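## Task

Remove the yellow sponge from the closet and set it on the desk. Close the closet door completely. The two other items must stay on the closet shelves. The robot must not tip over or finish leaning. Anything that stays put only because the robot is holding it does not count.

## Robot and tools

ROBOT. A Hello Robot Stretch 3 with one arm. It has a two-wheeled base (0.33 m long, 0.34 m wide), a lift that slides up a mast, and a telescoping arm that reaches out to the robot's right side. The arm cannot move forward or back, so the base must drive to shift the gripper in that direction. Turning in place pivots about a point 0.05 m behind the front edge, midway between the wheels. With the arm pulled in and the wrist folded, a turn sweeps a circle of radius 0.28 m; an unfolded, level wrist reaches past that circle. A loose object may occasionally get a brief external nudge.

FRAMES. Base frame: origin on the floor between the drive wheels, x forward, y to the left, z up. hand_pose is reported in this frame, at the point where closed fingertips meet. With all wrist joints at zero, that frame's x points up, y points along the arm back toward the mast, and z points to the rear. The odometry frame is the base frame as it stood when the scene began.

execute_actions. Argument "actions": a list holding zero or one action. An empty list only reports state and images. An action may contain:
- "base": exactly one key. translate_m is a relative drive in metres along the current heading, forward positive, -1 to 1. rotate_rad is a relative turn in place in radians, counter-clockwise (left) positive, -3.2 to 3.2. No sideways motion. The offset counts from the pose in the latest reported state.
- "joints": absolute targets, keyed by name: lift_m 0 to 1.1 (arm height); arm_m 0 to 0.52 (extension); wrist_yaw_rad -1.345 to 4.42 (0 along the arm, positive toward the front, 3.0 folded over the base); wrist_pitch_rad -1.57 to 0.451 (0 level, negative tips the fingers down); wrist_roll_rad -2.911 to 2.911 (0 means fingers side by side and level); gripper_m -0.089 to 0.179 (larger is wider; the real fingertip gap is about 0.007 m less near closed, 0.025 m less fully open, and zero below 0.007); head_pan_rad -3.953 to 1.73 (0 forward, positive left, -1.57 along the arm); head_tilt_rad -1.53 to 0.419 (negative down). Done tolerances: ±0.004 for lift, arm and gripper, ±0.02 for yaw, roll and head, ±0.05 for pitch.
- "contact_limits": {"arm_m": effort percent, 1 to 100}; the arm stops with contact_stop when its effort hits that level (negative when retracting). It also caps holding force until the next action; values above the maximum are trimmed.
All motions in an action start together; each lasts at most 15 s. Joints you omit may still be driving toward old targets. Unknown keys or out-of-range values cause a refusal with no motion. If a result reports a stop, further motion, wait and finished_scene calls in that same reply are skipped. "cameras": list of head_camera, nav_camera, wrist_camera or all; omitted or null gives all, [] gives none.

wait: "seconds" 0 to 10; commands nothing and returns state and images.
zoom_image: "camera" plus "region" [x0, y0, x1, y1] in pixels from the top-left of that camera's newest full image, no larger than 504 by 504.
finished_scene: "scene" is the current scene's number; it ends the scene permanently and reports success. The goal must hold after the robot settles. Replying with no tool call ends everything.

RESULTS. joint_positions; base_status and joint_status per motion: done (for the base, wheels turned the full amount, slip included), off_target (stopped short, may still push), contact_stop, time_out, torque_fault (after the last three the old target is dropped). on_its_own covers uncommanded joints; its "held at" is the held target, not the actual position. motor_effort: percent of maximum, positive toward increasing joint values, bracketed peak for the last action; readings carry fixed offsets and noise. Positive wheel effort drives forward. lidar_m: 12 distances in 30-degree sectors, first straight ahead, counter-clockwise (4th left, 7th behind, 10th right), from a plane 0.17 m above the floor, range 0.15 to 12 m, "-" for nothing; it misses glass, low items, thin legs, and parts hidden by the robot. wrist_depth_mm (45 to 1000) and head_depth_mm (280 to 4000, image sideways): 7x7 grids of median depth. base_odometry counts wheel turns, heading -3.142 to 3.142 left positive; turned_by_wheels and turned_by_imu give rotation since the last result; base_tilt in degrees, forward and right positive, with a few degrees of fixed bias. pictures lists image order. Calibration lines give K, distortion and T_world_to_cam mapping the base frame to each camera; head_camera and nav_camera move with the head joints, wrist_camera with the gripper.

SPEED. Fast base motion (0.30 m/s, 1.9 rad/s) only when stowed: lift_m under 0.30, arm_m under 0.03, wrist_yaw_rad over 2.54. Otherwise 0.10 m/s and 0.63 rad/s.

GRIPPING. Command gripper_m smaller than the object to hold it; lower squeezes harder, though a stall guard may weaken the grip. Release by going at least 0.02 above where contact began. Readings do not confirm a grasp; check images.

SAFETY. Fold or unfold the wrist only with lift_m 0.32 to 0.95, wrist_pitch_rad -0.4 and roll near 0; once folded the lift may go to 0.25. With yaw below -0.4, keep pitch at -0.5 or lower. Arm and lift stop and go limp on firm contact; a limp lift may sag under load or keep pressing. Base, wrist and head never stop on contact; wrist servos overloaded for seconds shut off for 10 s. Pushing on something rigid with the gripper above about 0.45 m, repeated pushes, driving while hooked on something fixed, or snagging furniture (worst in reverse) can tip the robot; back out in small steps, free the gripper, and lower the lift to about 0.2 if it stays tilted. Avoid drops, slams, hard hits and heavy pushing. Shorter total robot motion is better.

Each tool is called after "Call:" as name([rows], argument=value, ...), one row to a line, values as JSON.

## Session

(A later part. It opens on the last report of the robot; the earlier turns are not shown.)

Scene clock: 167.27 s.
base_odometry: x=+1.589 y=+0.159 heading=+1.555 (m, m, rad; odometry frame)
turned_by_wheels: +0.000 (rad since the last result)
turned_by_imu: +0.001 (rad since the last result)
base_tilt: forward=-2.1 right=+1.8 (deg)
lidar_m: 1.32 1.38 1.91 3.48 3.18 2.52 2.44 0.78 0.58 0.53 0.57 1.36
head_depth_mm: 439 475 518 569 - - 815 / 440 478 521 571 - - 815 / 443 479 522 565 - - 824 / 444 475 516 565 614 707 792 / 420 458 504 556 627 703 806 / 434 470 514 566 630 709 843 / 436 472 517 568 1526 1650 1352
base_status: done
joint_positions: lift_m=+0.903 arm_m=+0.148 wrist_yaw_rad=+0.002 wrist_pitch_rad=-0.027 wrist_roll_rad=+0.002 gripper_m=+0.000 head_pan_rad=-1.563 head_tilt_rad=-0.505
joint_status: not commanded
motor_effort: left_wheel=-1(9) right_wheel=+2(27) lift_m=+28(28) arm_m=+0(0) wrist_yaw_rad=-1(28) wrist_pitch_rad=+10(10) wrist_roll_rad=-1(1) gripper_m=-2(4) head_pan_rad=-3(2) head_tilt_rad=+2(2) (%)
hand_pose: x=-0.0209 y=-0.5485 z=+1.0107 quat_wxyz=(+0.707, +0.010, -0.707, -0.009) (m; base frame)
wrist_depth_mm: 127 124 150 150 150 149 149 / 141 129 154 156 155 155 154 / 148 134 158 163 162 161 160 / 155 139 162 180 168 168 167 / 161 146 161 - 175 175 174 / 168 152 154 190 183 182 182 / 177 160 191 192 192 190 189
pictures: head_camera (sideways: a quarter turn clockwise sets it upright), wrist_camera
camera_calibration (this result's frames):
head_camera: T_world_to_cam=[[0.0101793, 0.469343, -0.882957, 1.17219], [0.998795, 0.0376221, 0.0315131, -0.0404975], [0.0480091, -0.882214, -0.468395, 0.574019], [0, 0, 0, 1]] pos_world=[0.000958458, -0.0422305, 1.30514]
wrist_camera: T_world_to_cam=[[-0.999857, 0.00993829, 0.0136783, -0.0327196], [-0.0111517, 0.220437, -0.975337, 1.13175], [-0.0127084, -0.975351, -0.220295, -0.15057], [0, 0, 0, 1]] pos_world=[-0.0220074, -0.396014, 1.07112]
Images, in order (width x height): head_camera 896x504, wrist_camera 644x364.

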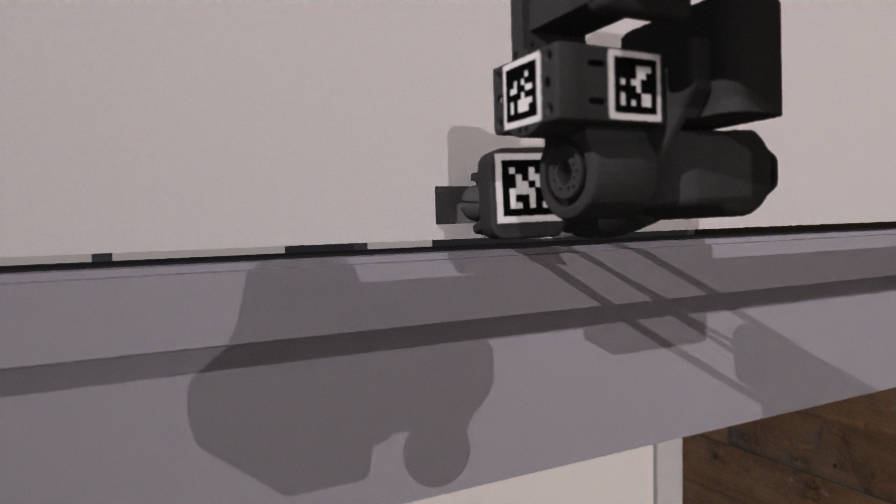

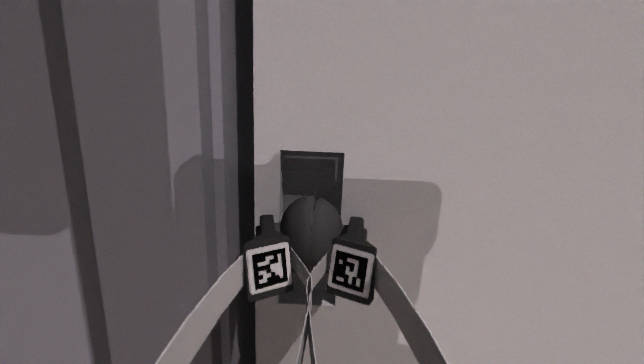

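Call:
execute_actions([
  {"base":{"translate_m":0.02}},
], cameras=["wrist_camera","head_camera"])

Call:
execute_actions([
  {"joints":{"arm_m":0.08,"head_pan_rad":-2.5}},
])

Scene clock: 169.27 s.
base_odometry: x=+1.589 y=+0.179 heading=+1.555 (m, m, rad; odometry frame)
turned_by_wheels: +0.000 (rad since the last result)
turned_by_imu: +0.000 (rad since the last result)
base_tilt: forward=-2.0 right=+1.9 (deg)
lidar_m: 1.29 1.35 1.88 3.48 3.18 2.54 2.47 0.78 0.58 0.53 0.57 1.34
head_depth_mm: 440 476 519 570 - - 817 / 442 478 520 572 - - 817 / 443 480 523 568 - - 819 / 429 464 502 552 607 694 789 / 425 463 509 562 627 705 805 / 434 471 514 565 631 722 1274 / 435 472 516 594 1574 1662 1359
base_status: done
joint_positions: lift_m=+0.903 arm_m=+0.148 wrist_yaw_rad=-0.011 wrist_pitch_rad=-0.027 wrist_roll_rad=+0.002 gripper_m=+0.000 head_pan_rad=-1.563 head_tilt_rad=-0.505
joint_status: not commanded
motor_effort: left_wheel=-4(9) right_wheel=+7(14) lift_m=+28(28) arm_m=+0(0) wrist_yaw_rad=+8(16) wrist_pitch_rad=+10(10) wrist_roll_rad=-1(0) gripper_m=-3(3) head_pan_rad=-3(3) head_tilt_rad=+2(2) (%)
hand_pose: x=-0.0242 y=-0.5485 z=+1.0107 quat_wxyz=(+0.707, +0.006, -0.707, -0.014) (m; base frame)
wrist_depth_mm: 136 123 125 151 150 150 150 / 141 128 130 156 156 156 156 / 147 134 135 163 163 162 162 / 154 140 141 181 169 169 169 / 160 147 146 - 177 177 176 / 167 154 151 188 185 184 184 / 175 172 162 193 193 192 193
pictures: head_camera (sideways: a quarter turn clockwise sets it upright), wrist_camera
camera_calibration (this result's frames):
head_camera: T_world_to_cam=[[0.0101795, 0.469343, -0.882957, 1.17219], [0.998795, 0.0376217, 0.0315131, -0.0404976], [0.0480088, -0.882214, -0.468395, 0.574019], [0, 0, 0, 1]] pos_world=[0.000958442, -0.0422305, 1.30514]
wrist_camera: T_world_to_cam=[[-0.999643, 0.0229568, 0.0136807, -0.0289033], [-0.00828277, 0.220564, -0.975337, 1.13185], [-0.0254081, -0.975102, -0.220295, -0.150769], [0, 0, 0, 1]] pos_world=[-0.0233489, -0.395997, 1.07112]
Images, in order (width x height): head_camera 896x504, wrist_camera 644x364.

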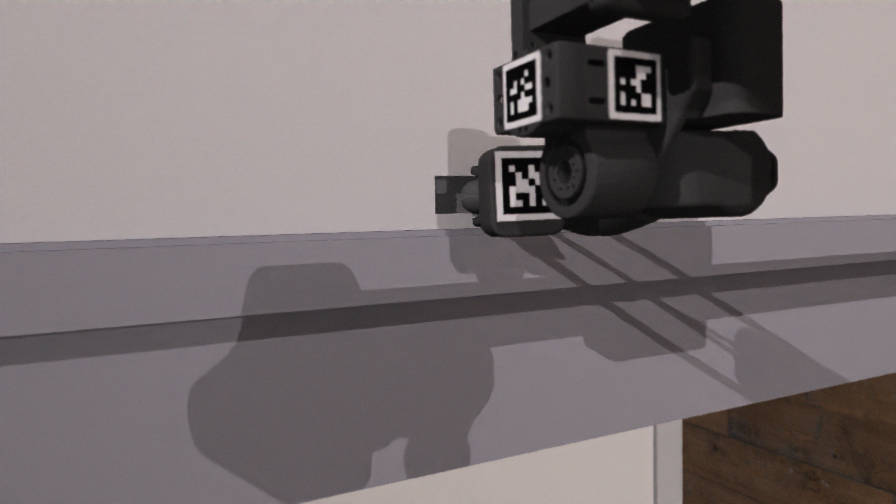

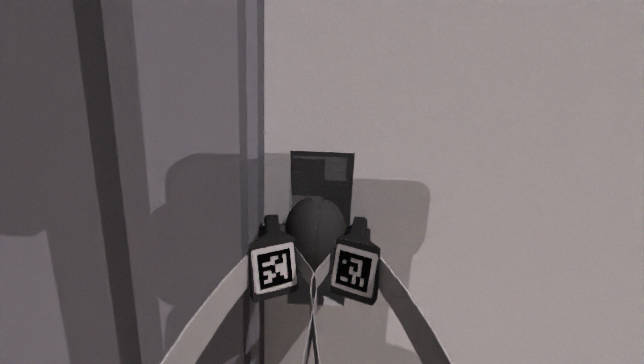

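Scene clock: 170.93 s.
base_odometry: x=+1.589 y=+0.179 heading=+1.555 (m, m, rad; odometry frame)
turned_by_wheels: +0.000 (rad since the last result)
turned_by_imu: +0.001 (rad since the last result)
base_tilt: forward=-2.0 right=+1.8 (deg)
lidar_m: 1.30 1.35 1.88 3.47 3.19 2.55 2.46 0.78 0.58 0.53 0.57 1.34
head_depth_mm: 1098 1243 2417 2534 1967 1599 1319 / 1051 1132 1238 1370 1541 1610 1325 / 912 990 1080 1191 1336 1484 1371 / 805 862 931 1012 1114 1226 - / 665 710 757 812 881 945 - / 599 633 674 721 774 811 - / 548 577 610 646 687 - -
base_status: not commanded
joint_positions: lift_m=+0.903 arm_m=+0.080 wrist_yaw_rad=-0.001 wrist_pitch_rad=-0.026 wrist_roll_rad=+0.002 gripper_m=+0.000 head_pan_rad=-2.493 head_tilt_rad=-0.505
joint_status: all done
motor_effort: left_wheel=-2(4) right_wheel=+3(7) lift_m=+29(28) arm_m=-3(3) wrist_yaw_rad=+1(8) wrist_pitch_rad=+10(10) wrist_roll_rad=+0(0) gripper_m=-3(3) head_pan_rad=-3(32) head_tilt_rad=+1(1) (%)
hand_pose: x=-0.0217 y=-0.4807 z=+1.0107 quat_wxyz=(+0.707, +0.009, -0.707, -0.010) (m; base frame)
wrist_depth_mm: 201 199 187 215 214 213 212 / 209 208 193 224 223 223 220 / 216 216 201 231 231 231 229 / 225 225 211 245 240 240 240 / 236 234 219 - 251 249 251 / 246 245 233 266 262 262 259 / 260 257 241 277 274 272 272
pictures: head_camera (sideways: a quarter turn clockwise sets it upright), nav_camera (sideways: a quarter turn counterclockwise sets it upright), wrist_camera
camera_calibration (this result's frames):
head_camera: T_world_to_cam=[[0.382155, 0.272661, -0.882957, 1.16993], [0.627744, -0.777782, 0.0315131, -0.0382341], [-0.678156, -0.566314, -0.468395, 0.578449], [0, 0, 0, 1]] pos_world=[-0.0308138, -0.0211476, 1.30514]
nav_camera: T_world_to_cam=[[-0.3941, -0.327349, 0.858794, -1.07272], [-0.645623, 0.763639, -0.00519772, 0.0655014], [-0.654107, -0.556505, -0.512294, 0.627274], [0, 0, 0, 1]] pos_world=[0.0298326, -0.0520932, 1.24294]
wrist_camera: T_world_to_cam=[[-0.999822, 0.0129688, 0.0136771, -0.0327089], [-0.0104846, 0.22033, -0.975369, 1.11683], [-0.0156628, -0.975339, -0.220155, -0.0846558], [0, 0, 0, 1]] pos_world=[-0.0223194, -0.328216, 1.07113]
Images, in order (width x height): head_camera 896x504, nav_camera 672x504, wrist_camera 644x364.

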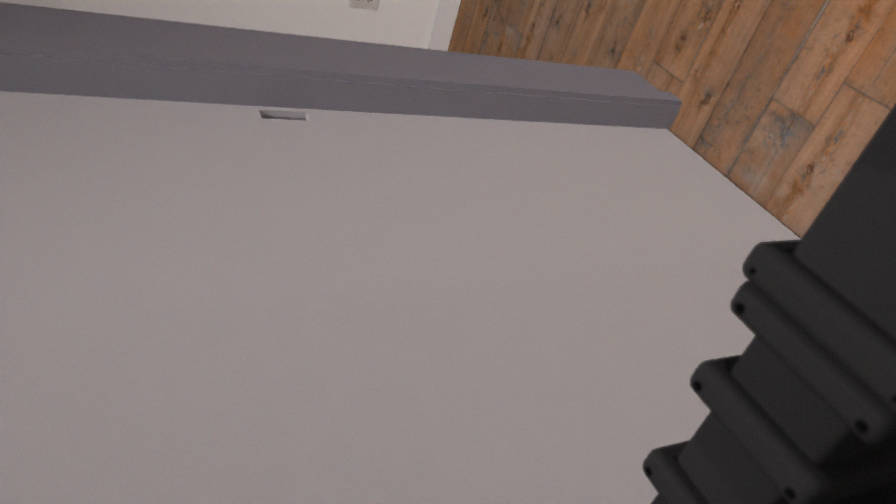

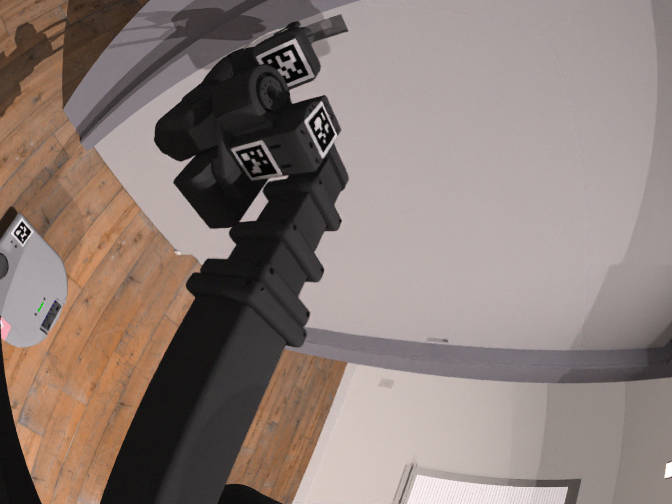

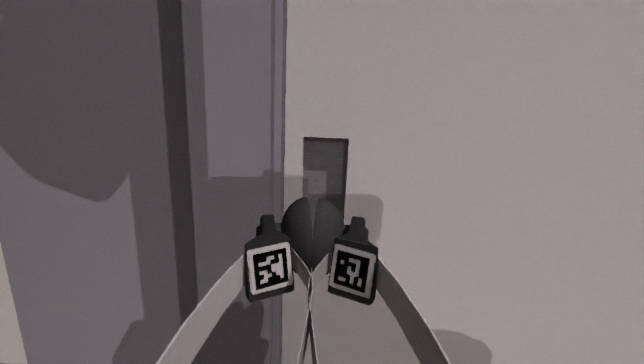

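Call:
finished_scene(scene=2)

The scene is finished: the task was done.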